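# Slide colored bins into their matching marked shelf slots

## Task

For every bin that starts on the table, place it in the shelf slot whose mark matches the bin's color. It must sit centered on that mark, with its open side facing outward and all its parts still inside. The shelf board overhead is low, so the bin may need tilting on the way in. Shove it fully in so it rests behind the shelf's front lip. It fails if at the end the gripper still tilts or lifts it. Anything that stays put only because the robot holds it does not count.

## Robot and tools

Robot: two arms, left_arm and right_arm, each with 7 joints and a parallel gripper. Each arm has a wrist camera, cam_left_wrist and cam_right_wrist, both 504x504 pixels.

Frame: one shared scene frame for both arms. The origin is on the table surface midway between the arms. +z is up, +x points out over the table, and left_arm sits on the +y side. The names left and right do not refer to sides of any image. Positions are in metres, orientations are quaternions in w,x,y,z order. The printed hand position may be off from the true one, more so when the arm is stretched far out.

execute_actions takes "actions", a list holding at most one entry, and an optional "pictures" boolean. An empty list sends nothing and just returns the state, with pictures. An entry with "rows" (1 to 15 rows) and "steps" (1 to 15, default 15, minimum 4 for an action) is a motion; each step lasts 1/30 s, each row covers one step, and the final row repeats if steps outnumber rows. An entry with only "steps" (up to 300) is a wait: no new command, it returns once that many steps have gone by since the previous result, and the time you spend replying counts toward it. A refused call sends nothing to the robot.

Each row is a single flat list of 18 numbers covering both arms, even if only one moves. First left_arm: 7 joint targets, then gripper position, then gripper speed; then the same 9 for right_arm. Joint numbers are absolute target angles in radians, in the same column order as the Joint positions line: waist, shoulder, upper arm roll, elbow, forearm roll, wrist pitch, wrist roll. Stated ranges: waist, upper arm roll, forearm roll and wrist roll -69.115 to 69.115; shoulder -2.250 to 2.250; elbow -2.580 to 2.580; wrist pitch -2.100 to 2.100. The true end may differ by up to 0.013 rad either way. A target more than 0.013 rad outside a range, and further out than the joint currently is, gets the call refused. Targets beyond the real end are clipped there, and a "joint sent to its limit" line may appear (possibly about an earlier action). No such line does not prove there is more room.

Targets are not reached instantly. Per step, each joint's target is held within a lead of its measured angle: 0.304 rad for waist, shoulder, upper arm roll and elbow, 0.266 rad for the three wrist joints. If the targets would move the gripper over 70 mm from where it is, all are pulled back proportionally. Joints share speed and acceleration limits and stop together on a reversal, so after a big move the arm may still be on its way when the result arrives. Between calls the arms keep heading to the last row sent, until everything nearly stops or a HELD step occurs; after that only a new action drives them further.

Gripper numbers are absolute settings in [-1, 1]. Position: +1 fully open (85 mm), 0 about 41 mm, pads touch near -0.8, -1 closes until blocked. Speed: about 20 mm/s at -1, 85 at 0, 150 at +1. Grip force is set by the arm, roughly 190 to 235 N per pad. To grip firmly, send -1 and keep sending it. For a gentler grip, open, then ask for a position a little narrower than the object. To release, ask for a position wider than the object. To leave a gripper untouched, repeat its previous two numbers; a 0 is a real command. The fingers stay put once stopped until the position changes by 0.01 or more, but may close further by themselves if the object slips or is lost. position_measured_pct is roughly 50 minus 50 times the finger position: 0 is fully open, below 90 while stopped short means something is held or blocking, near 90 means the pads met. The gripper points along its +z axis and closes along its y axis; end_effector_position is the point between closed pads. Fingertips extend about 19 mm past it when closed, 6 mm when open, and move about 13 mm further out while closing, so keep clearance over surfaces.

Result lines: the state line lists each arm's end_effector_position and end_effector_quat_wxyz. Joint positions and Joint velocities give one block per arm (rad, rad/s). Joint torques follow the same order, with fixed per-arm offsets, scale and noise. "joint command not followed" means a clearance check altered or blocked joint targets on some steps. HELD marks steps where your row was partly or wholly not sent. Each action's result is taken 4 steps before it ends; those steps run while you reply, and the next action starts afterwards.

zoom_image: "camera" (cam_left_wrist or cam_right_wrist) and "region" [x0, y0, x1, y1] in pixels of that camera's latest full image, origin top-left, at most 504 by 504.

finished_scene: "scene" is the current scene number. It ends the scene irreversibly and reports whether the task succeeded, then starts the next task. Not calling a tool in a reply also ends the run.

Avoid: knocking anything off the table; dropping bins or spilling parts; slamming, hard pushes, and letting the arms collide or press on each other. Contact torque reaching a joint's load limit (50.7 N m for the first four joints, 31.9 for the wrist three, held weight included) stops that arm for 10 s. Holding loads heats motors; a MOTOR HOT line appears from 60 °C, and at 75 °C the arm weakens and sinks (OVER-TEMPERATURE FAULT). Objects may occasionally be tugged or nudged by outside disturbances. Release each bin fully, level and unheld, before finishing.

Each tool is called after "Request:" as a command line: name --argument value for each argument, lists and objects as JSON in quotes; but a table of rows of numbers goes row by row, as --pt "numbers of a row", without its own name.

## Session

Request:
execute_actions --actions '[]'

Scene clock: 0.00 s of 9000.00 s.
left_arm: end_effector_position=(+0.5535, +0.5489, +0.1096) position_measured_pct=0.0 end_effector_quat_wxyz=(+0.452, +0.816, -0.171, +0.316) | right_arm: end_effector_position=(+0.3245, -0.3605, +0.2148) position_measured_pct=0.0 end_effector_quat_wxyz=(+0.282, +0.713, +0.342, -0.544)
Joint positions: left_arm=[-0.83   1.322 -0.013  0.771  0.994  1.741  3.222] | right_arm=[-0.545  1.053  0.595  1.457  0.386  1.715 -0.842]
Joint velocities: left_arm=[-0.    -0.001 -0.     0.    -0.001  0.    -0.001] | right_arm=[-0.001  0.    -0.    -0.    -0.001  0.     0.   ]
Joint torques (N m, as the joint torque sensors report them, + toward a larger angle): no reading

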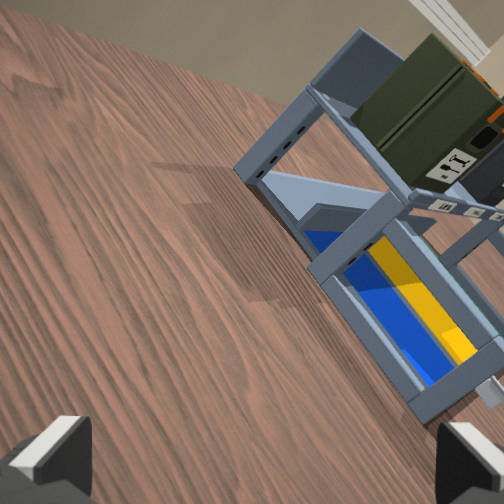

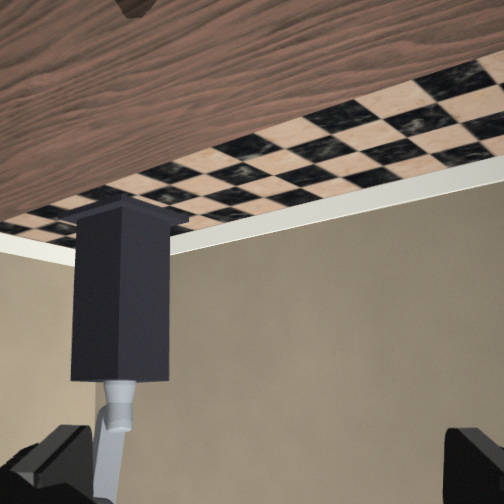

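Request:
execute_actions --actions '[{"rows":[[-0.83,0.3,0,0.9,0.5,1.6,3.14,1,0,-0.3,0.2,0.3,1.2,0.2,1.6,-0.4,1,0]],"steps":15}]'

Request:
execute_actions --actions '[{"steps":30}]'

Request:
execute_actions --actions '[{"rows":[[0,0.0,0,1.0,0,1.6,3.1416,1,0,0,0,0,1.0,0,1.6,0,1,0]],"steps":15}]'

Request:
execute_actions --actions '[{"steps":45}]' --pictures true

Scene clock: 1.17 s of 9000.00 s.
left_arm: end_effector_position=(+0.5330, +0.5835, +0.1794) position_measured_pct=0.0 end_effector_quat_wxyz=(+0.315, +0.872, -0.250, +0.278) | right_arm: end_effector_position=(+0.3983, -0.3175, +0.2212) position_measured_pct=0.0 end_effector_quat_wxyz=(+0.144, +0.790, +0.484, -0.347)
Joint positions: left_arm=[-0.83   1.064 -0.004  0.858  0.772  1.645  3.167] | right_arm=[-0.387  0.797  0.403  1.292  0.265  1.64  -0.623]
Joint velocities: left_arm=[-0.001 -0.954  0.018  0.198 -0.849 -0.221 -0.128] | right_arm=[ 0.343 -0.983 -0.452 -0.392 -0.282 -0.175  0.855]
Joint torques (N m, as the joint torque sensors report them, + toward a larger angle): left_arm=[  0.02 -25.65   2.05  -7.79   1.52   0.97   0.13] | right_arm=[ -0.17 -20.17   4.32  -5.49   2.27   1.82  -0.56]
Steps of this call (steps 1 to 24: nothing new was sent; steps 25 to 35: the first 11 steps of this action). Readings (joint positions | what the end effector reports):
25: left_arm=[-0.830 1.321 -0.013 0.772 0.993 1.740 3.222] | right_arm=[-0.543 1.051 0.594 1.456 0.386 1.715 -0.842] | left_arm position_measured_pct=0.0 | right_arm position_measured_pct=0.0
26: left_arm=[-0.830 1.315 -0.013 0.775 0.989 1.738 3.221] | right_arm=[-0.538 1.045 0.589 1.451 0.382 1.713 -0.837] | left_arm position_measured_pct=0.0 | right_arm position_measured_pct=0.0
28: left_arm=[-0.830 1.286 -0.012 0.788 0.965 1.725 3.214] | right_arm=[-0.513 1.015 0.563 1.429 0.366 1.703 -0.814] | left_arm position_measured_pct=0.0 | right_arm position_measured_pct=0.0
32: left_arm=[-0.829 1.164 -0.007 0.833 0.861 1.675 3.184] | right_arm=[-0.429 0.896 0.462 1.342 0.302 1.662 -0.712] | left_arm position_measured_pct=0.0 | right_arm position_measured_pct=0.0
35: the state above

Scene clock: 2.17 s of 9000.00 s.
left_arm: end_effector_position=(+0.4470, +0.5831, +0.5409) position_measured_pct=0.0 end_effector_quat_wxyz=(-0.069, +0.880, -0.375, +0.284) | right_arm: end_effector_position=(+0.4106, -0.3025, +0.4563) position_measured_pct=0.0 end_effector_quat_wxyz=(+0.149, +0.805, +0.575, -0.002)
Joint positions: left_arm=[-0.83   0.306  0.     0.898  0.501  1.601  3.14 ] | right_arm=[-0.3    0.201  0.3    1.2    0.2    1.6   -0.4  ]
Joint velocities: left_arm=[ 0.002 -0.079  0.001 -0.004 -0.013  0.    -0.002] | right_arm=[ 0.    -0.006 -0.    -0.    -0.    -0.     0.   ]
Joint torques (N m, as the joint torque sensors report them, + toward a larger angle): left_arm=[-0.41 -8.9  -0.05 -7.69  0.76 -1.22  0.02] | right_arm=[ -0.08 -11.68   0.91  -8.45   1.18  -0.77  -0.54]
Kept back: nothing.
Steps of this call (steps 1 to 4: the last 4 steps of your previous action; steps 5 to 30: the robot went on to your last target). Readings (joint positions | what the end effector reports):
1: left_arm=[-0.830 1.033 -0.004 0.864 0.744 1.639 3.163] | right_arm=[-0.376 0.764 0.390 1.280 0.257 1.635 -0.595] | left_arm position_measured_pct=0.0 | right_arm position_measured_pct=0.0
2: left_arm=[-0.830 1.002 -0.003 0.869 0.717 1.634 3.160] | right_arm=[-0.367 0.732 0.378 1.269 0.249 1.630 -0.570] | left_arm position_measured_pct=0.0 | right_arm position_measured_pct=0.0
4: left_arm=[-0.830 0.941 -0.003 0.876 0.669 1.626 3.155] | right_arm=[-0.352 0.668 0.359 1.253 0.238 1.623 -0.530] | left_arm position_measured_pct=0.0 | right_arm position_measured_pct=0.0
8: left_arm=[-0.830 0.828 -0.002 0.885 0.606 1.616 3.150] | right_arm=[-0.332 0.543 0.335 1.231 0.222 1.613 -0.477] | left_arm position_measured_pct=0.0 | right_arm position_measured_pct=0.0
30: the state above

Scene clock: 2.53 s of 9000.00 s.
left_arm: end_effector_position=(+0.4258, +0.4808, +0.5842) position_measured_pct=0.0 end_effector_quat_wxyz=(-0.137, +0.839, -0.474, +0.230) | right_arm: end_effector_position=(+0.4053, -0.2721, +0.5602) position_measured_pct=0.0 end_effector_quat_wxyz=(+0.156, +0.720, +0.660, +0.146)
Joint positions: left_arm=[-0.582  0.119 -0.     0.96   0.294  1.6    3.141] | right_arm=[-0.084  0.058  0.087  1.058  0.058  1.6   -0.15 ]
Joint velocities: left_arm=[ 1.082 -0.52  -0.001  0.175 -0.921  0.001  0.002] | right_arm=[ 0.679 -0.47  -0.725 -0.479 -0.482 -0.     1.212]
Joint torques (N m, as the joint torque sensors report them, + toward a larger angle): left_arm=[ -0.39 -11.54   0.13  -9.32   0.    -1.45  -0.01] | right_arm=[ 0.18 -9.52  0.   -8.35  0.52 -1.16 -0.61]
Steps of this call (steps 1 to 11: the first 11 steps of this action). Readings (joint positions | what the end effector reports):
1: left_arm=[-0.828 0.303 0.000 0.898 0.500 1.600 3.140] | right_arm=[-0.298 0.200 0.299 1.199 0.199 1.600 -0.399] | left_arm position_measured_pct=0.0 | right_arm position_measured_pct=0.0
2: left_arm=[-0.821 0.297 -0.001 0.902 0.494 1.599 3.140] | right_arm=[-0.291 0.196 0.294 1.196 0.196 1.600 -0.395] | left_arm position_measured_pct=0.0 | right_arm position_measured_pct=0.0
4: left_arm=[-0.791 0.267 -0.002 0.912 0.471 1.599 3.140] | right_arm=[-0.259 0.177 0.268 1.179 0.178 1.600 -0.371] | left_arm position_measured_pct=0.0 | right_arm position_measured_pct=0.0
8: left_arm=[-0.681 0.176 -0.000 0.941 0.380 1.600 3.141] | right_arm=[-0.155 0.107 0.164 1.109 0.109 1.600 -0.265] | left_arm position_measured_pct=0.0 | right_arm position_measured_pct=0.0
11: the state above

Scene clock: 4.03 s of 9000.00 s.
left_arm: end_effector_position=(+0.4106, +0.2986, +0.6087) position_measured_pct=0.0 end_effector_quat_wxyz=(-0.193, +0.695, -0.668, +0.185) | right_arm: end_effector_position=(+0.3930, -0.2549, +0.6087) position_measured_pct=0.0 end_effector_quat_wxyz=(+0.181, +0.654, +0.708, +0.197)
Joint positions: left_arm=[-0.     0.     0.     1.     0.     1.6    3.142] | right_arm=[-0.   0.   0.   1.   0.   1.6 -0. ]
Joint velocities: left_arm=[-0.    -0.     0.    -0.    -0.001 -0.     0.   ] | right_arm=[-0.001  0.    -0.    -0.    -0.    -0.     0.   ]
Joint torques (N m, as the joint torque sensors report them, + toward a larger angle): left_arm=[-0.07 -9.32 -0.1  -9.71 -0.33 -1.67  0.07] | right_arm=[-0.08 -8.41  0.16 -8.38  0.36 -1.68 -0.5 ]
Kept back: nothing.
Steps of this call (steps 1 to 4: the last 4 steps of your previous action; steps 5 to 45: the robot went on to your last target). Readings (joint positions | what the end effector reports):
1: left_arm=[-0.545 0.103 -0.000 0.966 0.263 1.600 3.141] | right_arm=[-0.061 0.042 0.064 1.042 0.042 1.600 -0.109] | left_arm position_measured_pct=0.0 | right_arm position_measured_pct=0.0
2: left_arm=[-0.505 0.087 -0.000 0.971 0.229 1.600 3.141] | right_arm=[-0.042 0.028 0.042 1.028 0.028 1.600 -0.072] | left_arm position_measured_pct=0.0 | right_arm position_measured_pct=0.0
4: left_arm=[-0.424 0.061 0.000 0.980 0.162 1.600 3.141] | right_arm=[-0.017 0.009 0.011 1.007 0.008 1.600 -0.020] | left_arm position_measured_pct=0.0 | right_arm position_measured_pct=0.0
8: left_arm=[-0.272 0.028 0.000 0.991 0.071 1.600 3.141] | right_arm=[-0.006 0.001 -0.001 1.000 -0.000 1.600 -0.000] | left_arm position_measured_pct=0.0 | right_arm position_measured_pct=0.0
45: the state above
All arms were judged still, so your last target was given up. Only a new action makes them travel on or press farther. Fingers that are still opening or closing keep moving.

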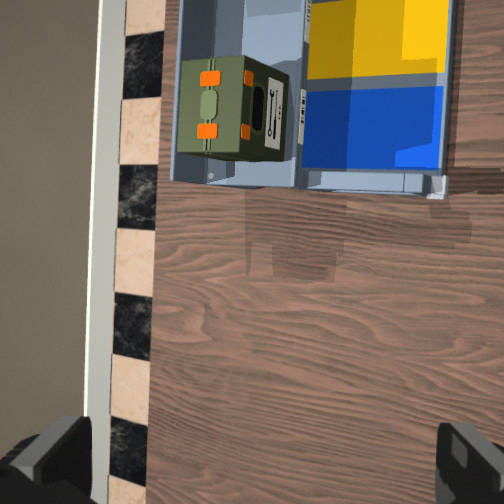

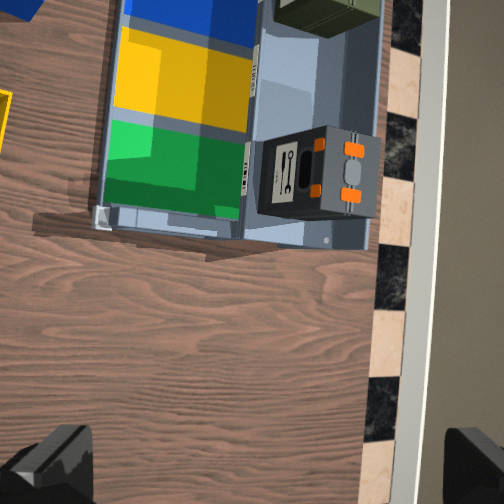

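Request:
execute_actions --actions '[{"rows":[[0.3,0.3,0,0.9,0,1.9416,4.972,1,0,-0.3,0.3,0,0.9,0,1.9416,-1.95,1,0]],"steps":15}]'

Request:
execute_actions --actions '[{"steps":50}]' --pictures true

Scene clock: 9.93 s of 9000.00 s.
left_arm: end_effector_position=(+0.4031, +0.2112, +0.5222) position_measured_pct=0.0 end_effector_quat_wxyz=(-0.050, +0.731, -0.677, +0.076) | right_arm: end_effector_position=(+0.3852, -0.1674, +0.5226) position_measured_pct=0.0 end_effector_quat_wxyz=(+0.046, +0.689, +0.719, +0.080)
Joint positions: left_arm=[ 0.206  0.207 -0.     0.932  0.     1.821  3.384] | right_arm=[-0.205  0.206  0.     0.932 -0.     1.82  -0.242]
Joint velocities: left_arm=[ 0.553  0.576  0.017 -0.184  0.009  0.784  1.211] | right_arm=[-0.557  0.589 -0.021 -0.182 -0.011  0.784 -1.21 ]
Joint torques (N m, as the joint torque sensors report them, + toward a larger angle): left_arm=[ -0.6  -17.6   -1.03 -10.58  -1.1   -0.81  -0.01] | right_arm=[  0.93 -16.4    1.5   -9.45   0.72  -0.85  -0.53]
Steps of this call (steps 1 to 90: nothing new was sent; then 2.53 s passed at rest; steps 91 to 101: the first 11 steps of this action). Readings (joint positions | what the end effector reports):
91: left_arm=[0.002 0.001 -0.000 0.999 -0.000 1.601 3.142] | right_arm=[-0.002 0.001 0.000 0.999 0.000 1.601 -0.001] | left_arm position_measured_pct=0.0 | right_arm position_measured_pct=0.0
92: left_arm=[0.009 0.008 -0.001 0.997 -0.001 1.605 3.147] | right_arm=[-0.009 0.007 0.001 0.997 0.001 1.606 -0.005] | left_arm position_measured_pct=0.0 | right_arm position_measured_pct=0.0
94: left_arm=[0.040 0.037 -0.002 0.987 -0.001 1.629 3.170] | right_arm=[-0.040 0.036 0.002 0.986 0.001 1.629 -0.029] | left_arm position_measured_pct=0.0 | right_arm position_measured_pct=0.0
98: left_arm=[0.138 0.136 -0.001 0.955 -0.000 1.730 3.272] | right_arm=[-0.137 0.135 0.001 0.955 0.000 1.729 -0.129] | left_arm position_measured_pct=0.0 | right_arm position_measured_pct=0.0
101: the state above

Scene clock: 11.60 s of 9000.00 s.
left_arm: end_effector_position=(+0.3818, +0.1751, +0.4894) position_measured_pct=0.0 end_effector_quat_wxyz=(-0.000, +1.000, -0.000, -0.000) | right_arm: end_effector_position=(+0.3641, -0.1324, +0.4894) position_measured_pct=0.0 end_effector_quat_wxyz=(+0.000, +1.000, +0.000, -0.000)
Joint positions: left_arm=[0.3   0.3   0.    0.9   0.    1.942 4.972] | right_arm=[-0.3    0.3   -0.     0.9   -0.     1.942 -1.95 ]
Joint velocities: left_arm=[-0.     0.    -0.     0.     0.     0.     0.001] | right_arm=[ 0.001 -0.     0.    -0.     0.     0.    -0.   ]
Joint torques (N m, as the joint torque sensors report them, + toward a larger angle): left_arm=[  0.08 -14.83  -0.06  -8.98  -0.36  -0.28  -0.07] | right_arm=[ -0.13 -13.88   0.58  -7.82   0.47  -0.12  -0.5 ]
Kept back: nothing.
Steps of this call (steps 1 to 4: the last 4 steps of your previous action; steps 5 to 50: the robot went on to your last target). Readings (joint positions | what the end effector reports):
1: left_arm=[0.223 0.224 0.000 0.926 0.000 1.845 3.425] | right_arm=[-0.223 0.224 -0.000 0.926 -0.000 1.844 -0.282] | left_arm position_measured_pct=0.0 | right_arm position_measured_pct=0.0
2: left_arm=[0.237 0.239 0.000 0.921 0.000 1.865 3.466] | right_arm=[-0.237 0.239 -0.001 0.921 -0.000 1.864 -0.323] | left_arm position_measured_pct=0.0 | right_arm position_measured_pct=0.0
4: left_arm=[0.259 0.261 0.001 0.913 0.000 1.895 3.547] | right_arm=[-0.259 0.261 -0.001 0.914 -0.000 1.894 -0.404] | left_arm position_measured_pct=0.0 | right_arm position_measured_pct=0.0
8: left_arm=[0.283 0.284 0.000 0.905 0.000 1.925 3.709] | right_arm=[-0.283 0.285 -0.000 0.905 -0.000 1.924 -0.567] | left_arm position_measured_pct=0.0 | right_arm position_measured_pct=0.0
50: the state above

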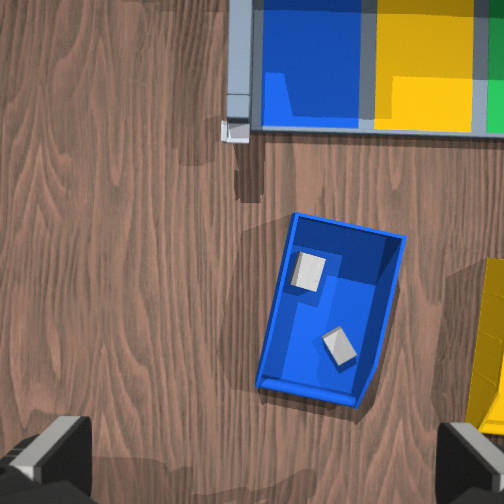

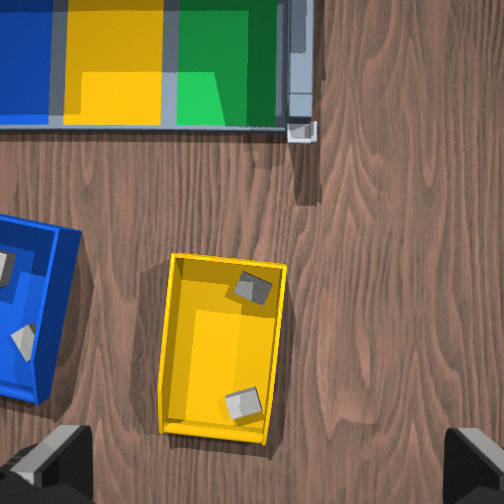

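Request:
execute_actions --actions '[{"rows":[[-0.76,0.6,0,0.95,1.018,1.841,5.417,1,0,-0.3,0.271,0,1.553,0,1.3176,-1.95,1,0]],"steps":15}]'

Request:
execute_actions --actions '[{"steps":15}]'

Request:
execute_actions --actions '[{"rows":[[-0.76,1.35,0,0.95,1.018,1.841,5.417,1,0,-0.3,0.271,0,1.553,0,1.3176,-1.95,1,0]],"steps":15}]'

Request:
execute_actions --actions '[{"steps":35}]' --pictures true

Scene clock: 12.93 s of 9000.00 s.
left_arm: end_effector_position=(+0.4401, +0.2123, +0.4071) position_measured_pct=0.0 end_effector_quat_wxyz=(+0.078, +0.974, +0.192, -0.095) | right_arm: end_effector_position=(+0.3701, -0.1300, +0.4150) position_measured_pct=0.0 end_effector_quat_wxyz=(+0.002, +1.000, +0.000, -0.006)
Joint positions: left_arm=[0.06  0.479 0.002 0.929 0.202 1.882 5.173] | right_arm=[-0.3    0.278 -0.     1.175  0.     1.701 -1.95 ]
Joint velocities: left_arm=[-1.01   0.5   -0.     0.09   0.879 -0.175  0.877] | right_arm=[-0.    -0.035 -0.001  1.166  0.001 -1.026 -0.   ]
Joint torques (N m, as the joint torque sensors report them, + toward a larger angle): left_arm=[ -1.19 -20.73  -0.45  -9.4    0.24   0.45   0.01] | right_arm=[  0.15 -14.1    0.37  -7.85   0.45  -0.27  -0.32]
Steps of this call (steps 1 to 15: the robot went on to your last target; steps 16 to 29: nothing new was sent; steps 30 to 40: the first 11 steps of this action). Readings (joint positions | what the end effector reports):
30: left_arm=[0.298 0.301 0.000 0.900 0.001 1.942 4.973] | right_arm=[-0.300 0.300 0.000 0.901 0.000 1.941 -1.950] | left_arm position_measured_pct=0.0 | right_arm position_measured_pct=0.0
31: left_arm=[0.291 0.307 0.001 0.900 0.006 1.940 4.977] | right_arm=[-0.300 0.299 0.000 0.907 0.000 1.936 -1.950] | left_arm position_measured_pct=0.0 | right_arm position_measured_pct=0.0
33: left_arm=[0.261 0.335 0.002 0.904 0.029 1.932 5.000] | right_arm=[-0.300 0.295 0.000 0.934 0.000 1.913 -1.950] | left_arm position_measured_pct=0.0 | right_arm position_measured_pct=0.0
37: left_arm=[0.155 0.424 0.001 0.919 0.119 1.901 5.091] | right_arm=[-0.300 0.283 0.000 1.056 0.000 1.806 -1.950] | left_arm position_measured_pct=0.0 | right_arm position_measured_pct=0.0
40: the state above

Scene clock: 13.43 s of 9000.00 s.
left_arm: end_effector_position=(+0.5002, +0.3558, +0.4078) position_measured_pct=0.0 end_effector_quat_wxyz=(+0.317, +0.800, +0.489, -0.141) | right_arm: end_effector_position=(+0.3641, -0.1324, +0.2999) position_measured_pct=0.0 end_effector_quat_wxyz=(+0.000, +1.000, +0.000, -0.000)
Joint positions: left_arm=[-0.478  0.591 -0.     0.949  0.676  1.844  5.398] | right_arm=[-0.3    0.272 -0.     1.552 -0.     1.318 -1.95 ]
Joint velocities: left_arm=[-0.99   0.046 -0.001  0.006  0.874 -0.015  0.091] | right_arm=[-0.    -0.012  0.     0.017 -0.    -0.01  -0.   ]
Joint torques (N m, as the joint torque sensors report them, + toward a larger angle): left_arm=[ -0.2  -21.32   1.35  -9.07   1.04   0.55  -0.01] | right_arm=[  0.03 -14.02   0.54  -8.39   0.48  -0.2   -0.52]
Kept back: nothing.
Steps of this call (steps 1 to 4: the last 4 steps of your previous action; steps 5 to 15: the robot went on to your last target). Readings (joint positions | what the end effector reports):
1: left_arm=[0.026 0.495 0.002 0.932 0.232 1.876 5.202] | right_arm=[-0.300 0.277 -0.000 1.214 0.000 1.667 -1.950] | left_arm position_measured_pct=0.0 | right_arm position_measured_pct=0.0
2: left_arm=[-0.010 0.510 0.001 0.935 0.263 1.871 5.232] | right_arm=[-0.300 0.276 -0.000 1.253 -0.000 1.633 -1.950] | left_arm position_measured_pct=0.0 | right_arm position_measured_pct=0.0
4: left_arm=[-0.084 0.535 0.001 0.939 0.327 1.862 5.283] | right_arm=[-0.300 0.275 -0.000 1.329 0.000 1.565 -1.950] | left_arm position_measured_pct=0.0 | right_arm position_measured_pct=0.0
8: left_arm=[-0.233 0.568 0.000 0.945 0.459 1.851 5.351] | right_arm=[-0.300 0.273 -0.000 1.471 -0.000 1.413 -1.950] | left_arm position_measured_pct=0.0 | right_arm position_measured_pct=0.0
15: the state above

Scene clock: 13.80 s of 9000.00 s.
left_arm: end_effector_position=(+0.5320, +0.4358, +0.3478) position_measured_pct=0.0 end_effector_quat_wxyz=(+0.439, +0.676, +0.556, -0.203) | right_arm: end_effector_position=(+0.3638, -0.1325, +0.3001) position_measured_pct=0.0 end_effector_quat_wxyz=(+0.000, +1.000, +0.000, -0.000)
Joint positions: left_arm=[-0.675  0.816 -0.001  0.948  0.908  1.842  5.412] | right_arm=[-0.3    0.271  0.     1.553  0.     1.318 -1.95 ]
Joint velocities: left_arm=[-0.288  0.866  0.001  0.001  0.393 -0.003  0.017] | right_arm=[ 0.001 -0.     0.    -0.    -0.001  0.    -0.   ]
Joint torques (N m, as the joint torque sensors report them, + toward a larger angle): left_arm=[  0.75 -22.48   2.47  -7.93   1.26   0.72  -0.03] | right_arm=[ -0.03 -13.63   0.62  -8.26   0.52  -0.24  -0.4 ]
Steps of this call (steps 1 to 11: the first 11 steps of this action). Readings (joint positions | what the end effector reports):
1: left_arm=[-0.510 0.593 -0.000 0.949 0.704 1.843 5.401] | right_arm=[-0.300 0.272 -0.000 1.552 -0.000 1.318 -1.950] | left_arm position_measured_pct=0.0 | right_arm position_measured_pct=0.0
2: left_arm=[-0.537 0.597 -0.001 0.948 0.730 1.843 5.403] | right_arm=[-0.300 0.272 -0.000 1.553 -0.000 1.318 -1.950] | left_arm position_measured_pct=0.0 | right_arm position_measured_pct=0.0
4: left_arm=[-0.578 0.622 -0.001 0.947 0.775 1.843 5.406] | right_arm=[-0.300 0.271 0.000 1.553 0.000 1.318 -1.950] | left_arm position_measured_pct=0.0 | right_arm position_measured_pct=0.0
8: left_arm=[-0.640 0.728 -0.000 0.948 0.860 1.842 5.410] | right_arm=[-0.300 0.271 0.000 1.553 0.000 1.318 -1.950] | left_arm position_measured_pct=0.0 | right_arm position_measured_pct=0.0
11: the state above

Scene clock: 14.97 s of 9000.00 s.
left_arm: end_effector_position=(+0.5191, +0.4544, +0.1057) position_measured_pct=0.0 end_effector_quat_wxyz=(+0.494, +0.484, +0.605, -0.395) | right_arm: end_effector_position=(+0.3638, -0.1325, +0.3002) position_measured_pct=0.0 end_effector_quat_wxyz=(+0.000, +1.000, +0.000, -0.000)
Joint positions: left_arm=[-0.76   1.35  -0.     0.95   1.018  1.841  5.417] | right_arm=[-0.3    0.271  0.     1.553  0.     1.318 -1.95 ]
Joint velocities: left_arm=[-0.     0.002 -0.    -0.001  0.001  0.001 -0.001] | right_arm=[-0.001 -0.    -0.    -0.     0.    -0.     0.   ]
Joint torques (N m, as the joint torque sensors report them, + toward a larger angle): left_arm=[ -0.09 -25.93   2.95  -5.69   1.34   1.82   0.03] | right_arm=[  0.35 -13.27   0.67  -8.19   0.42   0.    -0.38]
Kept back: nothing.
Steps of this call (steps 1 to 4: the last 4 steps of your previous action; steps 5 to 35: the robot went on to your last target). Readings (joint positions | what the end effector reports):
1: left_arm=[-0.684 0.844 -0.001 0.948 0.920 1.842 5.413] | right_arm=[-0.300 0.271 0.000 1.553 0.000 1.318 -1.950] | left_arm position_measured_pct=0.0 | right_arm position_measured_pct=0.0
2: left_arm=[-0.692 0.873 -0.001 0.948 0.931 1.841 5.413] | right_arm=[-0.300 0.271 0.000 1.553 0.000 1.318 -1.950] | left_arm position_measured_pct=0.0 | right_arm position_measured_pct=0.0
4: left_arm=[-0.706 0.931 -0.001 0.949 0.949 1.841 5.414] | right_arm=[-0.300 0.271 0.000 1.553 0.000 1.318 -1.950] | left_arm position_measured_pct=0.0 | right_arm position_measured_pct=0.0
8: left_arm=[-0.725 1.044 -0.001 0.949 0.975 1.841 5.415] | right_arm=[-0.300 0.271 0.000 1.553 0.000 1.318 -1.950] | left_arm position_measured_pct=0.0 | right_arm position_measured_pct=0.0
35: the state above

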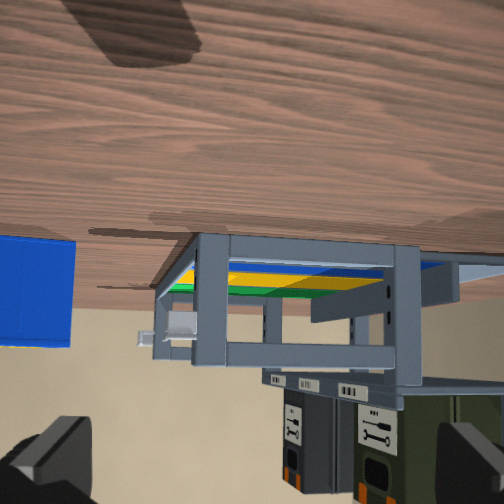

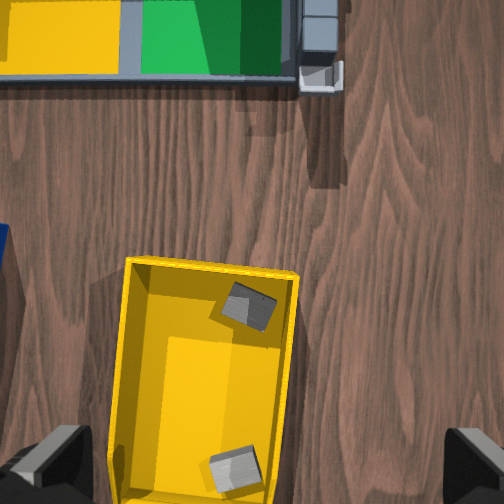

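Request:
zoom_image --camera "cam_left_wrist" --region '[130,200,504,440]'

Request:
zoom_image --camera "cam_right_wrist" --region '[100,0,352,126]'

Request:
execute_actions --actions '[{"rows":[[-0.76,1.35,0,0.95,0.8,1.97,5.417,1,0,-0.418,0.5583,0,1.1094,0,1.4739,-2.068,1,0]],"steps":15}]'

Request:
execute_actions --actions '[{"steps":20}]' --pictures true

Region (130, 200, 504, 440) of cam_left_wrist's 504x504 image, scaled by 1.348; it fills the top 323 rows of this view, and the rest is white.

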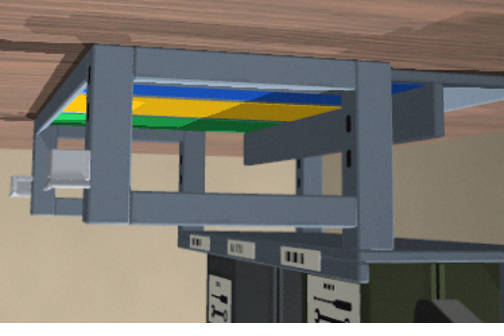

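Region (100, 0, 352, 126) of cam_right_wrist's 504x504 image, scaled by 2.000.

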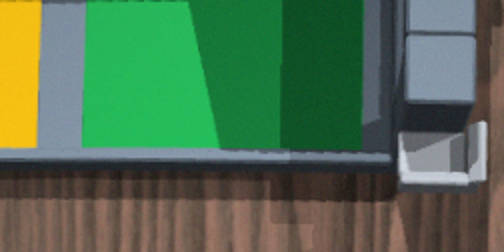

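Scene clock: 15.80 s of 9000.00 s.
left_arm: end_effector_position=(+0.4439, +0.4486, +0.0990) position_measured_pct=0.0 end_effector_quat_wxyz=(+0.407, +0.524, +0.579, -0.474) | right_arm: end_effector_position=(+0.4149, -0.0684, +0.2901) position_measured_pct=0.0 end_effector_quat_wxyz=(+0.009, +1.000, +0.000, -0.019)
Joint positions: left_arm=[-0.761  1.35  -0.001  0.95   0.8    1.97   5.417] | right_arm=[-0.383  0.474 -0.     1.282 -0.     1.428 -2.033]
Joint velocities: left_arm=[ 0.002 -0.001  0.006 -0.005  0.002  0.004 -0.   ] | right_arm=[-0.227  0.549  0.006 -1.143  0.003  0.312 -0.238]
Joint torques (N m, as the joint torque sensors report them, + toward a larger angle): left_arm=[  0.39 -25.47   2.23  -5.51   0.83   1.72  -0.05] | right_arm=[ -0.5  -17.84   0.9   -8.32   0.76   0.1   -0.73]
Steps of this call (steps 1 to 14: the robot went on to your last target; steps 15 to 25: the first 11 steps of this action). Readings (joint positions | what the end effector reports):
15: left_arm=[-0.760 1.350 0.000 0.950 1.017 1.842 5.417] | right_arm=[-0.301 0.272 0.000 1.552 0.000 1.318 -1.950] | left_arm position_measured_pct=0.0 | right_arm position_measured_pct=0.0
16: left_arm=[-0.760 1.350 0.000 0.950 1.008 1.847 5.417] | right_arm=[-0.303 0.279 0.001 1.546 0.000 1.321 -1.952] | left_arm position_measured_pct=0.0 | right_arm position_measured_pct=0.0
18: left_arm=[-0.760 1.350 0.001 0.949 0.958 1.877 5.417] | right_arm=[-0.315 0.307 0.001 1.518 0.000 1.335 -1.962] | left_arm position_measured_pct=0.0 | right_arm position_measured_pct=0.0
22: left_arm=[-0.760 1.350 -0.000 0.950 0.819 1.958 5.417] | right_arm=[-0.357 0.412 0.001 1.398 0.000 1.391 -2.005] | left_arm position_measured_pct=0.0 | right_arm position_measured_pct=0.0
25: the state above

Scene clock: 16.47 s of 9000.00 s.
left_arm: end_effector_position=(+0.4442, +0.4484, +0.0993) position_measured_pct=0.0 end_effector_quat_wxyz=(+0.407, +0.525, +0.578, -0.474) | right_arm: end_effector_position=(+0.4499, -0.0300, +0.3000) position_measured_pct=0.0 end_effector_quat_wxyz=(-0.000, +1.000, +0.000, +0.000)
Joint positions: left_arm=[-0.76   1.35   0.     0.95   0.8    1.97   5.417] | right_arm=[-0.418  0.558 -0.     1.109 -0.     1.474 -2.068]
Joint velocities: left_arm=[ 0.    -0.     0.    -0.001 -0.001  0.     0.   ] | right_arm=[-0.002  0.001 -0.    -0.    -0.     0.     0.   ]
Joint torques (N m, as the joint torque sensors report them, + toward a larger angle): left_arm=[ -0.08 -25.05   2.45  -5.05   0.99   2.11  -0.06] | right_arm=[  0.08 -18.95   0.65  -8.5    0.38  -0.06  -0.29]
Kept back: nothing.
Steps of this call (steps 1 to 4: the last 4 steps of your previous action; steps 5 to 20: the robot went on to your last target). Readings (joint positions | what the end effector reports):
1: left_arm=[-0.760 1.350 -0.000 0.950 0.800 1.970 5.417] | right_arm=[-0.390 0.492 -0.000 1.245 -0.000 1.438 -2.041] | left_arm position_measured_pct=0.0 | right_arm position_measured_pct=0.0
2: left_arm=[-0.760 1.350 -0.000 0.950 0.800 1.970 5.417] | right_arm=[-0.397 0.508 -0.000 1.211 -0.000 1.447 -2.048] | left_arm position_measured_pct=0.0 | right_arm position_measured_pct=0.0
4: left_arm=[-0.760 1.350 0.000 0.950 0.800 1.970 5.417] | right_arm=[-0.408 0.533 -0.000 1.157 -0.000 1.461 -2.059] | left_arm position_measured_pct=0.0 | right_arm position_measured_pct=0.0
8: left_arm=[-0.760 1.350 0.000 0.950 0.800 1.970 5.417] | right_arm=[-0.416 0.553 -0.001 1.113 -0.000 1.473 -2.068] | left_arm position_measured_pct=0.0 | right_arm position_measured_pct=0.0
20: the state above

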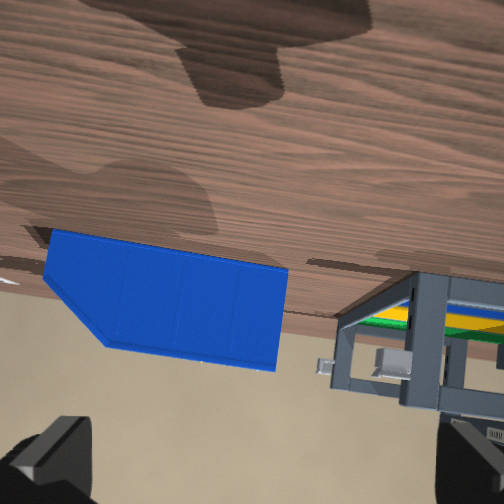

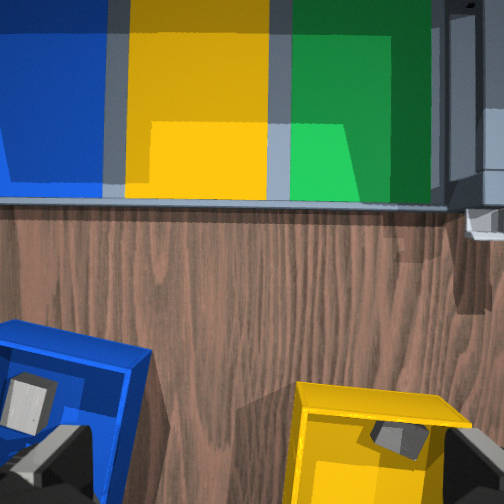

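Request:
execute_actions --actions '[{"rows":[[-0.76,0.4,0,1.5,0.3,1.3,6.0,0,0,-0.608,0.2598,0,1.9,0,0.98,-3.924,0,0]],"steps":15}]'

Request:
execute_actions --actions '[{"steps":20}]'

Request:
execute_actions --actions '[{"rows":[[0.5052,0.2909,0,2.0399,0,0.8108,6.559,0,0,-0.608,0.2598,0,2.087,0,0.7948,-3.924,0,0]],"steps":15}]'

Request:
execute_actions --actions '[{"steps":40}]' --pictures true

Scene clock: 17.87 s of 9000.00 s.
left_arm: end_effector_position=(+0.3934, +0.4597, +0.1185) position_measured_pct=25.0 end_effector_quat_wxyz=(+0.229, +0.499, +0.720, -0.424) | right_arm: end_effector_position=(+0.3895, +0.0174, +0.3225) position_measured_pct=25.0 end_effector_quat_wxyz=(-0.058, +0.994, -0.056, +0.069)
Joint positions: left_arm=[-0.76   1.055  0.     1.237  0.551  1.72   5.667] | right_arm=[-0.555  0.341 -0.001  1.398 -0.001  1.221 -2.32 ]
Joint velocities: left_arm=[-0.001 -1.266 -0.     1.272 -1.13  -1.126  1.13 ] | right_arm=[-0.337 -0.531 -0.004  1.356 -0.    -1.2   -1.201]
Joint torques (N m, as the joint torque sensors report them, + toward a larger angle): left_arm=[ -0.39 -21.23   1.46  -4.22   0.53   1.8   -0.31] | right_arm=[  1.94 -11.95   1.77  -7.34   0.83  -0.63  -0.58]
Steps of this call (steps 1 to 15: the robot went on to your last target; steps 16 to 31: nothing new was sent; steps 32 to 42: the first 11 steps of this action). Readings (joint positions | what the end effector reports):
32: left_arm=[-0.760 1.349 -0.000 0.951 0.799 1.969 5.418] | right_arm=[-0.419 0.557 0.000 1.111 0.000 1.473 -2.069] | left_arm position_measured_pct=0.0 | right_arm position_measured_pct=0.0
33: left_arm=[-0.760 1.342 -0.000 0.957 0.795 1.964 5.422] | right_arm=[-0.423 0.551 0.001 1.117 0.001 1.468 -2.073] | left_arm position_measured_pct=0.4 | right_arm position_measured_pct=0.4
35: left_arm=[-0.760 1.312 -0.000 0.985 0.772 1.941 5.445] | right_arm=[-0.442 0.522 0.002 1.145 0.001 1.445 -2.096] | left_arm position_measured_pct=4.4 | right_arm position_measured_pct=4.4
39: left_arm=[-0.760 1.186 0.000 1.107 0.666 1.834 5.551] | right_arm=[-0.511 0.411 0.000 1.266 -0.000 1.338 -2.202] | left_arm position_measured_pct=15.9 | right_arm position_measured_pct=15.9
42: the state above

Scene clock: 18.53 s of 9000.00 s.
left_arm: end_effector_position=(+0.3787, +0.5485, +0.2693) position_measured_pct=49.6 end_effector_quat_wxyz=(+0.131, +0.459, +0.876, -0.067) | right_arm: end_effector_position=(+0.2729, -0.0455, +0.2081) position_measured_pct=49.6 end_effector_quat_wxyz=(-0.004, +0.919, -0.394, +0.002)
Joint positions: left_arm=[-0.76   0.409  0.     1.498  0.3    1.301  6.   ] | right_arm=[-0.607  0.262 -0.     1.887 -0.     0.983 -3.067]
Joint velocities: left_arm=[ 0.001 -0.088  0.     0.013 -0.011 -0.035  0.021] | right_arm=[-0.007 -0.012  0.001  0.095 -0.    -0.025 -1.216]
Joint torques (N m, as the joint torque sensors report them, + toward a larger angle): left_arm=[  0.05 -12.41   0.24  -7.73   0.17  -0.03  -0.44] | right_arm=[  0.22 -12.23   0.5   -7.42   0.37  -0.23  -0.55]
Kept back: nothing.
Steps of this call (steps 1 to 4: the last 4 steps of your previous action; steps 5 to 20: the robot went on to your last target). Readings (joint positions | what the end effector reports):
1: left_arm=[-0.760 1.013 0.000 1.278 0.514 1.682 5.704] | right_arm=[-0.566 0.325 -0.001 1.444 -0.001 1.181 -2.360] | left_arm position_measured_pct=27.8 | right_arm position_measured_pct=27.8
2: left_arm=[-0.760 0.970 0.000 1.318 0.477 1.644 5.742] | right_arm=[-0.574 0.312 -0.001 1.488 -0.000 1.144 -2.399] | left_arm position_measured_pct=31.0 | right_arm position_measured_pct=31.0
4: left_arm=[-0.760 0.881 -0.000 1.383 0.414 1.566 5.819] | right_arm=[-0.585 0.295 -0.001 1.567 -0.000 1.085 -2.470] | left_arm position_measured_pct=36.9 | right_arm position_measured_pct=36.9
8: left_arm=[-0.760 0.720 -0.000 1.453 0.344 1.430 5.926] | right_arm=[-0.596 0.279 -0.001 1.699 -0.000 1.030 -2.590] | left_arm position_measured_pct=47.6 | right_arm position_measured_pct=47.6
20: the state above

Scene clock: 18.90 s of 9000.00 s.
left_arm: end_effector_position=(+0.3621, +0.4703, +0.2212) position_measured_pct=49.6 end_effector_quat_wxyz=(+0.040, +0.496, +0.867, -0.031) | right_arm: end_effector_position=(+0.2452, -0.0679, +0.1673) position_measured_pct=49.6 end_effector_quat_wxyz=(+0.001, +0.809, -0.587, -0.000)
Joint positions: left_arm=[-0.506  0.331 -0.     1.744  0.113  1.085  6.214] | right_arm=[-0.608  0.26   0.     2.054 -0.     0.829 -3.514]
Joint velocities: left_arm=[ 0.922 -0.147 -0.003  0.926 -0.458 -0.816  0.813] | right_arm=[-0.001 -0.    -0.     0.25  -0.001 -0.263 -1.217]
Joint torques (N m, as the joint torque sensors report them, + toward a larger angle): left_arm=[ -0.1  -15.29   0.    -7.96  -0.46  -0.06  -0.05] | right_arm=[ -0.08 -11.27   0.51  -6.49   0.43  -0.36  -0.77]
Steps of this call (steps 1 to 11: the first 11 steps of this action). Readings (joint positions | what the end effector reports):
1: left_arm=[-0.758 0.407 -0.000 1.499 0.299 1.300 6.001] | right_arm=[-0.607 0.261 -0.000 1.891 -0.000 0.982 -3.108] | left_arm position_measured_pct=49.6 | right_arm position_measured_pct=49.6
2: left_arm=[-0.751 0.403 -0.001 1.505 0.295 1.294 6.005] | right_arm=[-0.607 0.261 -0.000 1.897 -0.000 0.979 -3.149] | left_arm position_measured_pct=49.6 | right_arm position_measured_pct=49.6
4: left_arm=[-0.721 0.389 -0.002 1.533 0.271 1.271 6.028] | right_arm=[-0.608 0.260 -0.000 1.925 0.000 0.956 -3.230] | left_arm position_measured_pct=49.6 | right_arm position_measured_pct=49.6
8: left_arm=[-0.601 0.350 -0.001 1.648 0.173 1.169 6.130] | right_arm=[-0.608 0.260 0.000 2.017 -0.000 0.868 -3.392] | left_arm position_measured_pct=49.6 | right_arm position_measured_pct=49.6
11: the state above

Scene clock: 20.23 s of 9000.00 s.
left_arm: end_effector_position=(+0.2854, +0.1283, +0.1600) position_measured_pct=49.6 end_effector_quat_wxyz=(-0.000, +0.771, +0.637, -0.000) | right_arm: end_effector_position=(+0.2399, -0.0722, +0.1600) position_measured_pct=49.6 end_effector_quat_wxyz=(-0.000, -0.673, +0.740, +0.000)
Joint positions: left_arm=[0.504 0.291 0.    2.04  0.    0.811 6.559] | right_arm=[-0.608  0.26   0.     2.087 -0.     0.795 -3.924]
Joint velocities: left_arm=[ 0.013  0.    -0.001 -0.    -0.001  0.     0.   ] | right_arm=[ 0.002  0.     0.     0.001  0.    -0.     0.   ]
Joint torques (N m, as the joint torque sensors report them, + toward a larger angle): left_arm=[ -0.08 -12.59  -0.15  -6.9   -0.47  -0.17  -0.05] | right_arm=[  0.1  -10.96   0.41  -5.94   0.45  -0.04  -0.34]
Kept back: nothing.
Steps of this call (steps 1 to 4: the last 4 steps of your previous action; steps 5 to 40: the robot went on to your last target). Readings (joint positions | what the end effector reports):
1: left_arm=[-0.476 0.327 -0.000 1.774 0.099 1.058 6.241] | right_arm=[-0.608 0.260 0.000 2.061 -0.000 0.821 -3.555] | left_arm position_measured_pct=49.6 | right_arm position_measured_pct=49.6
2: left_arm=[-0.445 0.323 -0.000 1.804 0.087 1.031 6.268] | right_arm=[-0.608 0.260 0.000 2.067 -0.000 0.815 -3.596] | left_arm position_measured_pct=49.6 | right_arm position_measured_pct=49.6
4: left_arm=[-0.381 0.316 -0.000 1.858 0.067 0.981 6.323] | right_arm=[-0.608 0.260 0.000 2.075 -0.000 0.807 -3.677] | left_arm position_measured_pct=49.6 | right_arm position_measured_pct=49.6
8: left_arm=[-0.247 0.306 -0.000 1.936 0.038 0.908 6.424] | right_arm=[-0.608 0.260 0.000 2.084 0.000 0.798 -3.840] | left_arm position_measured_pct=49.6 | right_arm position_measured_pct=49.6
40: the state above

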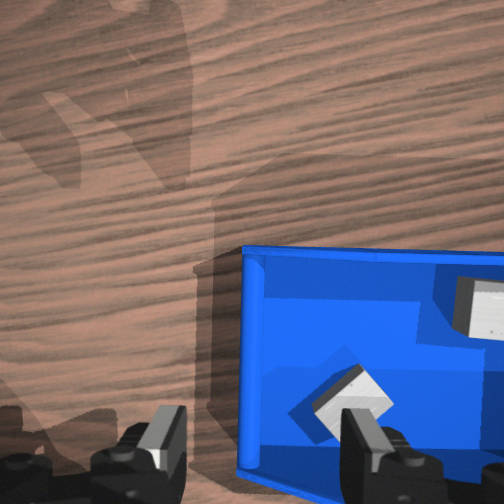

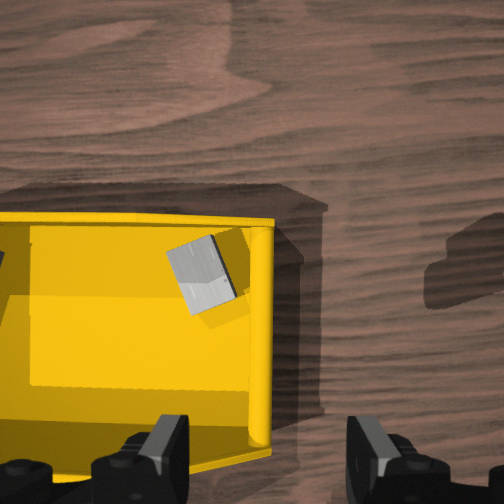

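Request:
execute_actions --actions '[{"rows":[[0.5059,0.4074,0,2.1366,0,0.5976,6.559,-0.35,0,-0.5885,0.3831,0,2.183,0,0.5755,-3.904,-0.35,0]],"steps":15}]'

Request:
execute_actions --actions '[{"rows":[[0.5059,0.4806,0,2.166,0,0.495,6.559,-0.35,0,-0.5885,0.460,0,2.2135,0,0.468,-3.904,-0.35,0]],"steps":15}]' --pictures true

Scene clock: 22.33 s of 9000.00 s.
left_arm: end_effector_position=(+0.2817, +0.1295, +0.1017) position_measured_pct=67.1 end_effector_quat_wxyz=(+0.002, +0.771, +0.637, +0.001) | right_arm: end_effector_position=(+0.2412, -0.0791, +0.1019) position_measured_pct=67.1 end_effector_quat_wxyz=(+0.002, -0.673, +0.739, -0.000)
Joint positions: left_arm=[ 0.506  0.403 -0.     2.136  0.     0.598  6.559] | right_arm=[-0.589  0.378  0.     2.182  0.     0.577 -3.904]
Joint velocities: left_arm=[ 0.     0.031  0.001  0.009 -0.001 -0.024  0.   ] | right_arm=[ 0.007  0.03  -0.003  0.013 -0.001 -0.032  0.002]
Joint torques (N m, as the joint torque sensors report them, + toward a larger angle): left_arm=[  0.11 -12.98  -0.09  -5.47  -0.4   -0.38  -0.05] | right_arm=[  0.18 -11.     0.05  -4.43   0.37   0.09  -0.7 ]
Steps of this call (steps 1 to 30: the robot went on to your last target; steps 31 to 52: nothing new was sent; steps 53 to 63: the first 11 steps of this action). Readings (joint positions | what the end effector reports):
53: left_arm=[0.505 0.292 0.000 2.041 -0.000 0.809 6.559] | right_arm=[-0.608 0.261 -0.000 2.088 -0.000 0.793 -3.924] | left_arm position_measured_pct=49.6 | right_arm position_measured_pct=49.6
54: left_arm=[0.505 0.299 0.000 2.045 -0.000 0.800 6.559] | right_arm=[-0.607 0.268 -0.000 2.092 -0.000 0.784 -3.923] | left_arm position_measured_pct=50.4 | right_arm position_measured_pct=50.4
56: left_arm=[0.505 0.329 0.000 2.067 -0.000 0.751 6.559] | right_arm=[-0.602 0.298 -0.000 2.113 -0.000 0.737 -3.919] | left_arm position_measured_pct=54.4 | right_arm position_measured_pct=54.4
60: left_arm=[0.506 0.396 -0.000 2.127 0.000 0.618 6.559] | right_arm=[-0.591 0.369 0.000 2.172 0.000 0.601 -3.906] | left_arm position_measured_pct=65.1 | right_arm position_measured_pct=65.1
63: the state above

Scene clock: 22.83 s of 9000.00 s.
left_arm: end_effector_position=(+0.2814, +0.1296, +0.0708) position_measured_pct=67.5 end_effector_quat_wxyz=(+0.001, +0.771, +0.637, +0.001) | right_arm: end_effector_position=(+0.2412, -0.0795, +0.0708) position_measured_pct=67.5 end_effector_quat_wxyz=(+0.001, -0.673, +0.740, -0.000)
Joint positions: left_arm=[ 0.506  0.478 -0.     2.166  0.     0.495  6.559] | right_arm=[-0.589  0.458 -0.     2.213  0.     0.468 -3.904]
Joint velocities: left_arm=[-0.001  0.02  -0.     0.002 -0.001 -0.002 -0.001] | right_arm=[-0.001  0.022  0.     0.004  0.    -0.003 -0.   ]
Joint torques (N m, as the joint torque sensors report them, + toward a larger angle): left_arm=[ -0.21 -14.12   0.06  -4.44  -0.5   -0.05   0.  ] | right_arm=[  0.08 -12.3    0.59  -4.01   0.21   0.04  -0.58]
Steps of this call (steps 1 to 4: the last 4 steps of your previous action; steps 5 to 15: the first 11 steps of this action). Readings (joint positions | what the end effector reports):
5: left_arm=[0.506 0.408 0.000 2.137 -0.000 0.596 6.559] | right_arm=[-0.589 0.383 0.000 2.183 0.000 0.574 -3.904] | left_arm position_measured_pct=67.5 | right_arm position_measured_pct=67.5
6: left_arm=[0.506 0.415 0.000 2.139 -0.000 0.589 6.559] | right_arm=[-0.589 0.390 0.000 2.185 0.000 0.567 -3.904] | left_arm position_measured_pct=67.5 | right_arm position_measured_pct=67.5
8: left_arm=[0.506 0.445 0.000 2.150 -0.000 0.552 6.559] | right_arm=[-0.589 0.421 0.000 2.196 0.000 0.530 -3.904] | left_arm position_measured_pct=67.5 | right_arm position_measured_pct=67.5
12: left_arm=[0.506 0.476 -0.000 2.165 0.000 0.497 6.559] | right_arm=[-0.589 0.455 -0.000 2.213 -0.000 0.470 -3.904] | left_arm position_measured_pct=67.5 | right_arm position_measured_pct=67.5
15: the state above

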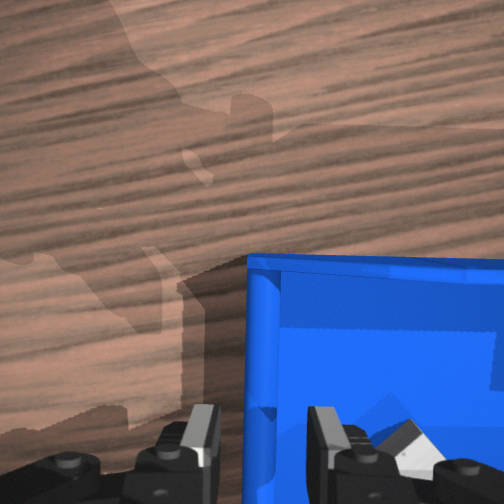

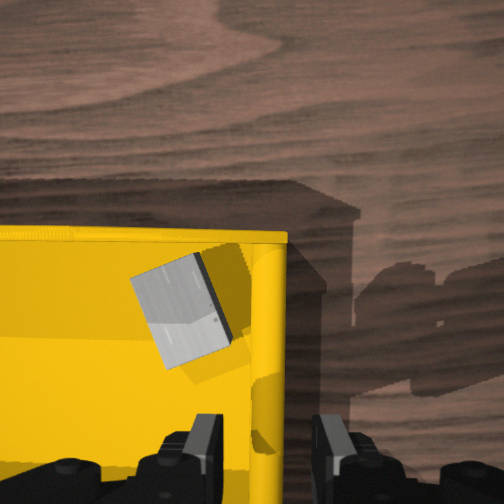

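Request:
execute_actions --actions '[{"rows":[[0.5059,0.5772,0,2.1938,0,0.3706,6.559,-0.35,0,-0.5885,0.5616,0,2.2422,0,0.3378,-3.904,-0.35,0]],"steps":15}]'

Request:
execute_actions --actions '[{"rows":[[0.5059,0.5772,0,2.1938,0,0.3706,6.559,-1,-0.5,-0.5885,0.5616,0,2.2422,0,0.3378,-3.904,-1,-0.5]],"steps":15}]'

Request:
execute_actions --actions '[{"steps":10}]' --pictures true

Scene clock: 23.40 s of 9000.00 s.
left_arm: end_effector_position=(+0.2815, +0.1296, +0.0344) position_measured_pct=67.5 end_effector_quat_wxyz=(+0.002, +0.771, +0.637, +0.001) | right_arm: end_effector_position=(+0.2412, -0.0794, +0.0344) position_measured_pct=67.5 end_effector_quat_wxyz=(+0.002, -0.673, +0.740, -0.000)
Joint positions: left_arm=[ 0.506  0.574 -0.     2.194 -0.     0.371  6.559] | right_arm=[-0.589  0.558 -0.     2.242  0.     0.338 -3.904]
Joint velocities: left_arm=[-0.     0.032  0.     0.003  0.    -0.006 -0.001] | right_arm=[-0.001  0.031  0.001  0.004  0.    -0.008  0.   ]
Joint torques (N m, as the joint torque sensors report them, + toward a larger angle): left_arm=[  0.04 -14.47   0.07  -3.84  -0.46  -0.45  -0.01] | right_arm=[  0.08 -12.82   0.81  -2.34   0.37  -0.13  -0.53]
Steps of this call (steps 1 to 4: the last 4 steps of your previous action; steps 5 to 6: the robot went on to your last target; steps 7 to 17: the first 11 steps of this action). Readings (joint positions | what the end effector reports):
7: left_arm=[0.506 0.482 0.000 2.166 -0.000 0.494 6.559] | right_arm=[-0.588 0.461 0.000 2.214 -0.000 0.467 -3.904] | left_arm position_measured_pct=67.5 | right_arm position_measured_pct=67.5
8: left_arm=[0.506 0.489 0.000 2.168 -0.000 0.487 6.559] | right_arm=[-0.588 0.468 0.000 2.215 0.000 0.460 -3.904] | left_arm position_measured_pct=67.5 | right_arm position_measured_pct=67.5
10: left_arm=[0.506 0.519 0.000 2.175 -0.000 0.453 6.559] | right_arm=[-0.588 0.498 0.000 2.223 0.000 0.426 -3.904] | left_arm position_measured_pct=67.5 | right_arm position_measured_pct=67.5
14: left_arm=[0.506 0.571 -0.000 2.193 0.000 0.376 6.559] | right_arm=[-0.589 0.554 -0.000 2.241 -0.000 0.345 -3.904] | left_arm position_measured_pct=67.5 | right_arm position_measured_pct=67.5
17: the state above

Scene clock: 23.90 s of 9000.00 s.
left_arm: end_effector_position=(+0.2806, +0.1298, +0.0332) position_measured_pct=81.7 end_effector_quat_wxyz=(+0.000, +0.771, +0.636, +0.000) | right_arm: end_effector_position=(+0.2405, -0.0801, +0.0332) position_measured_pct=81.7 end_effector_quat_wxyz=(+0.000, -0.673, +0.740, -0.000)
Joint positions: left_arm=[ 0.506  0.577  0.     2.194 -0.     0.371  6.559] | right_arm=[-0.588  0.561  0.     2.242 -0.     0.338 -3.904]
Joint velocities: left_arm=[ 0.    -0.004  0.     0.001 -0.001  0.001 -0.   ] | right_arm=[-0.001 -0.004 -0.    -0.    -0.001  0.002 -0.001]
Joint torques (N m, as the joint torque sensors report them, + toward a larger angle): left_arm=[ -0.19 -14.32   0.05  -3.55  -0.33  -0.34   0.2 ] | right_arm=[  0.   -12.39   0.57  -2.58   0.28  -0.33  -0.37]
Steps of this call (steps 1 to 4: the last 4 steps of your previous action; steps 5 to 15: the first 11 steps of this action). Readings (joint positions | what the end effector reports):
5: left_arm=[0.506 0.576 -0.000 2.194 0.000 0.371 6.559] | right_arm=[-0.589 0.561 -0.000 2.242 -0.000 0.338 -3.904] | left_arm position_measured_pct=67.5 | right_arm position_measured_pct=67.5
6: left_arm=[0.506 0.577 -0.000 2.194 0.000 0.371 6.559] | right_arm=[-0.589 0.561 -0.000 2.242 -0.000 0.338 -3.904] | left_arm position_measured_pct=67.9 | right_arm position_measured_pct=67.9
8: left_arm=[0.506 0.577 -0.000 2.194 0.000 0.371 6.559] | right_arm=[-0.589 0.561 -0.000 2.242 -0.000 0.338 -3.904] | left_arm position_measured_pct=70.2 | right_arm position_measured_pct=70.2
12: left_arm=[0.506 0.577 -0.000 2.194 0.000 0.371 6.559] | right_arm=[-0.588 0.561 0.000 2.242 0.000 0.338 -3.904] | left_arm position_measured_pct=77.4 | right_arm position_measured_pct=77.4
15: the state above

Scene clock: 24.23 s of 9000.00 s.
left_arm: end_effector_position=(+0.2806, +0.1298, +0.0333) position_measured_pct=84.1 end_effector_quat_wxyz=(+0.000, +0.771, +0.636, +0.000) | right_arm: end_effector_position=(+0.2405, -0.0801, +0.0333) position_measured_pct=84.1 end_effector_quat_wxyz=(+0.000, -0.673, +0.740, -0.000)
Joint positions: left_arm=[ 0.506  0.576  0.     2.194 -0.     0.371  6.559] | right_arm=[-0.588  0.561  0.     2.242 -0.     0.338 -3.904]
Joint velocities: left_arm=[ 0.     0.    -0.     0.    -0.001 -0.001  0.   ] | right_arm=[ 0.001 -0.     0.    -0.    -0.     0.    -0.   ]
Joint torques (N m, as the joint torque sensors report them, + toward a larger angle): left_arm=[ -0.23 -14.12   0.14  -3.47  -0.38  -0.27   0.08] | right_arm=[ -0.16 -12.85   0.68  -2.22   0.42  -0.45  -0.31]
Kept back: nothing.
Steps of this call (steps 1 to 4: the last 4 steps of your previous action; steps 5 to 10: the robot went on to your last target). Readings (joint positions | what the end effector reports):
1: left_arm=[0.506 0.577 0.000 2.194 -0.000 0.371 6.559] | right_arm=[-0.588 0.561 0.000 2.242 -0.000 0.338 -3.904] | left_arm position_measured_pct=82.5 | right_arm position_measured_pct=82.5
2: left_arm=[0.506 0.577 0.000 2.194 -0.000 0.371 6.559] | right_arm=[-0.588 0.561 0.000 2.242 -0.000 0.338 -3.904] | left_arm position_measured_pct=82.9 | right_arm position_measured_pct=82.9
4: left_arm=[0.506 0.576 0.000 2.194 -0.000 0.371 6.559] | right_arm=[-0.588 0.561 0.000 2.242 -0.000 0.338 -3.904] | left_arm position_measured_pct=84.1 | right_arm position_measured_pct=84.1
8: left_arm=[0.506 0.576 0.000 2.194 -0.000 0.371 6.559] | right_arm=[-0.588 0.561 0.000 2.242 -0.000 0.338 -3.904] | left_arm position_measured_pct=84.1 | right_arm position_measured_pct=84.1
10: the state above

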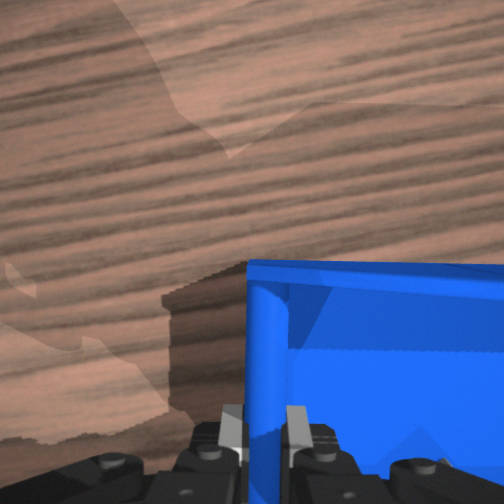

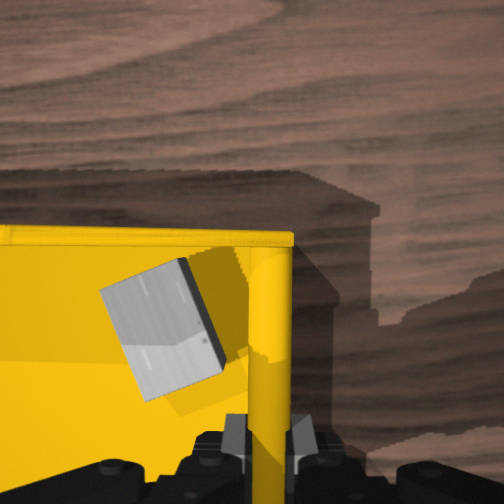

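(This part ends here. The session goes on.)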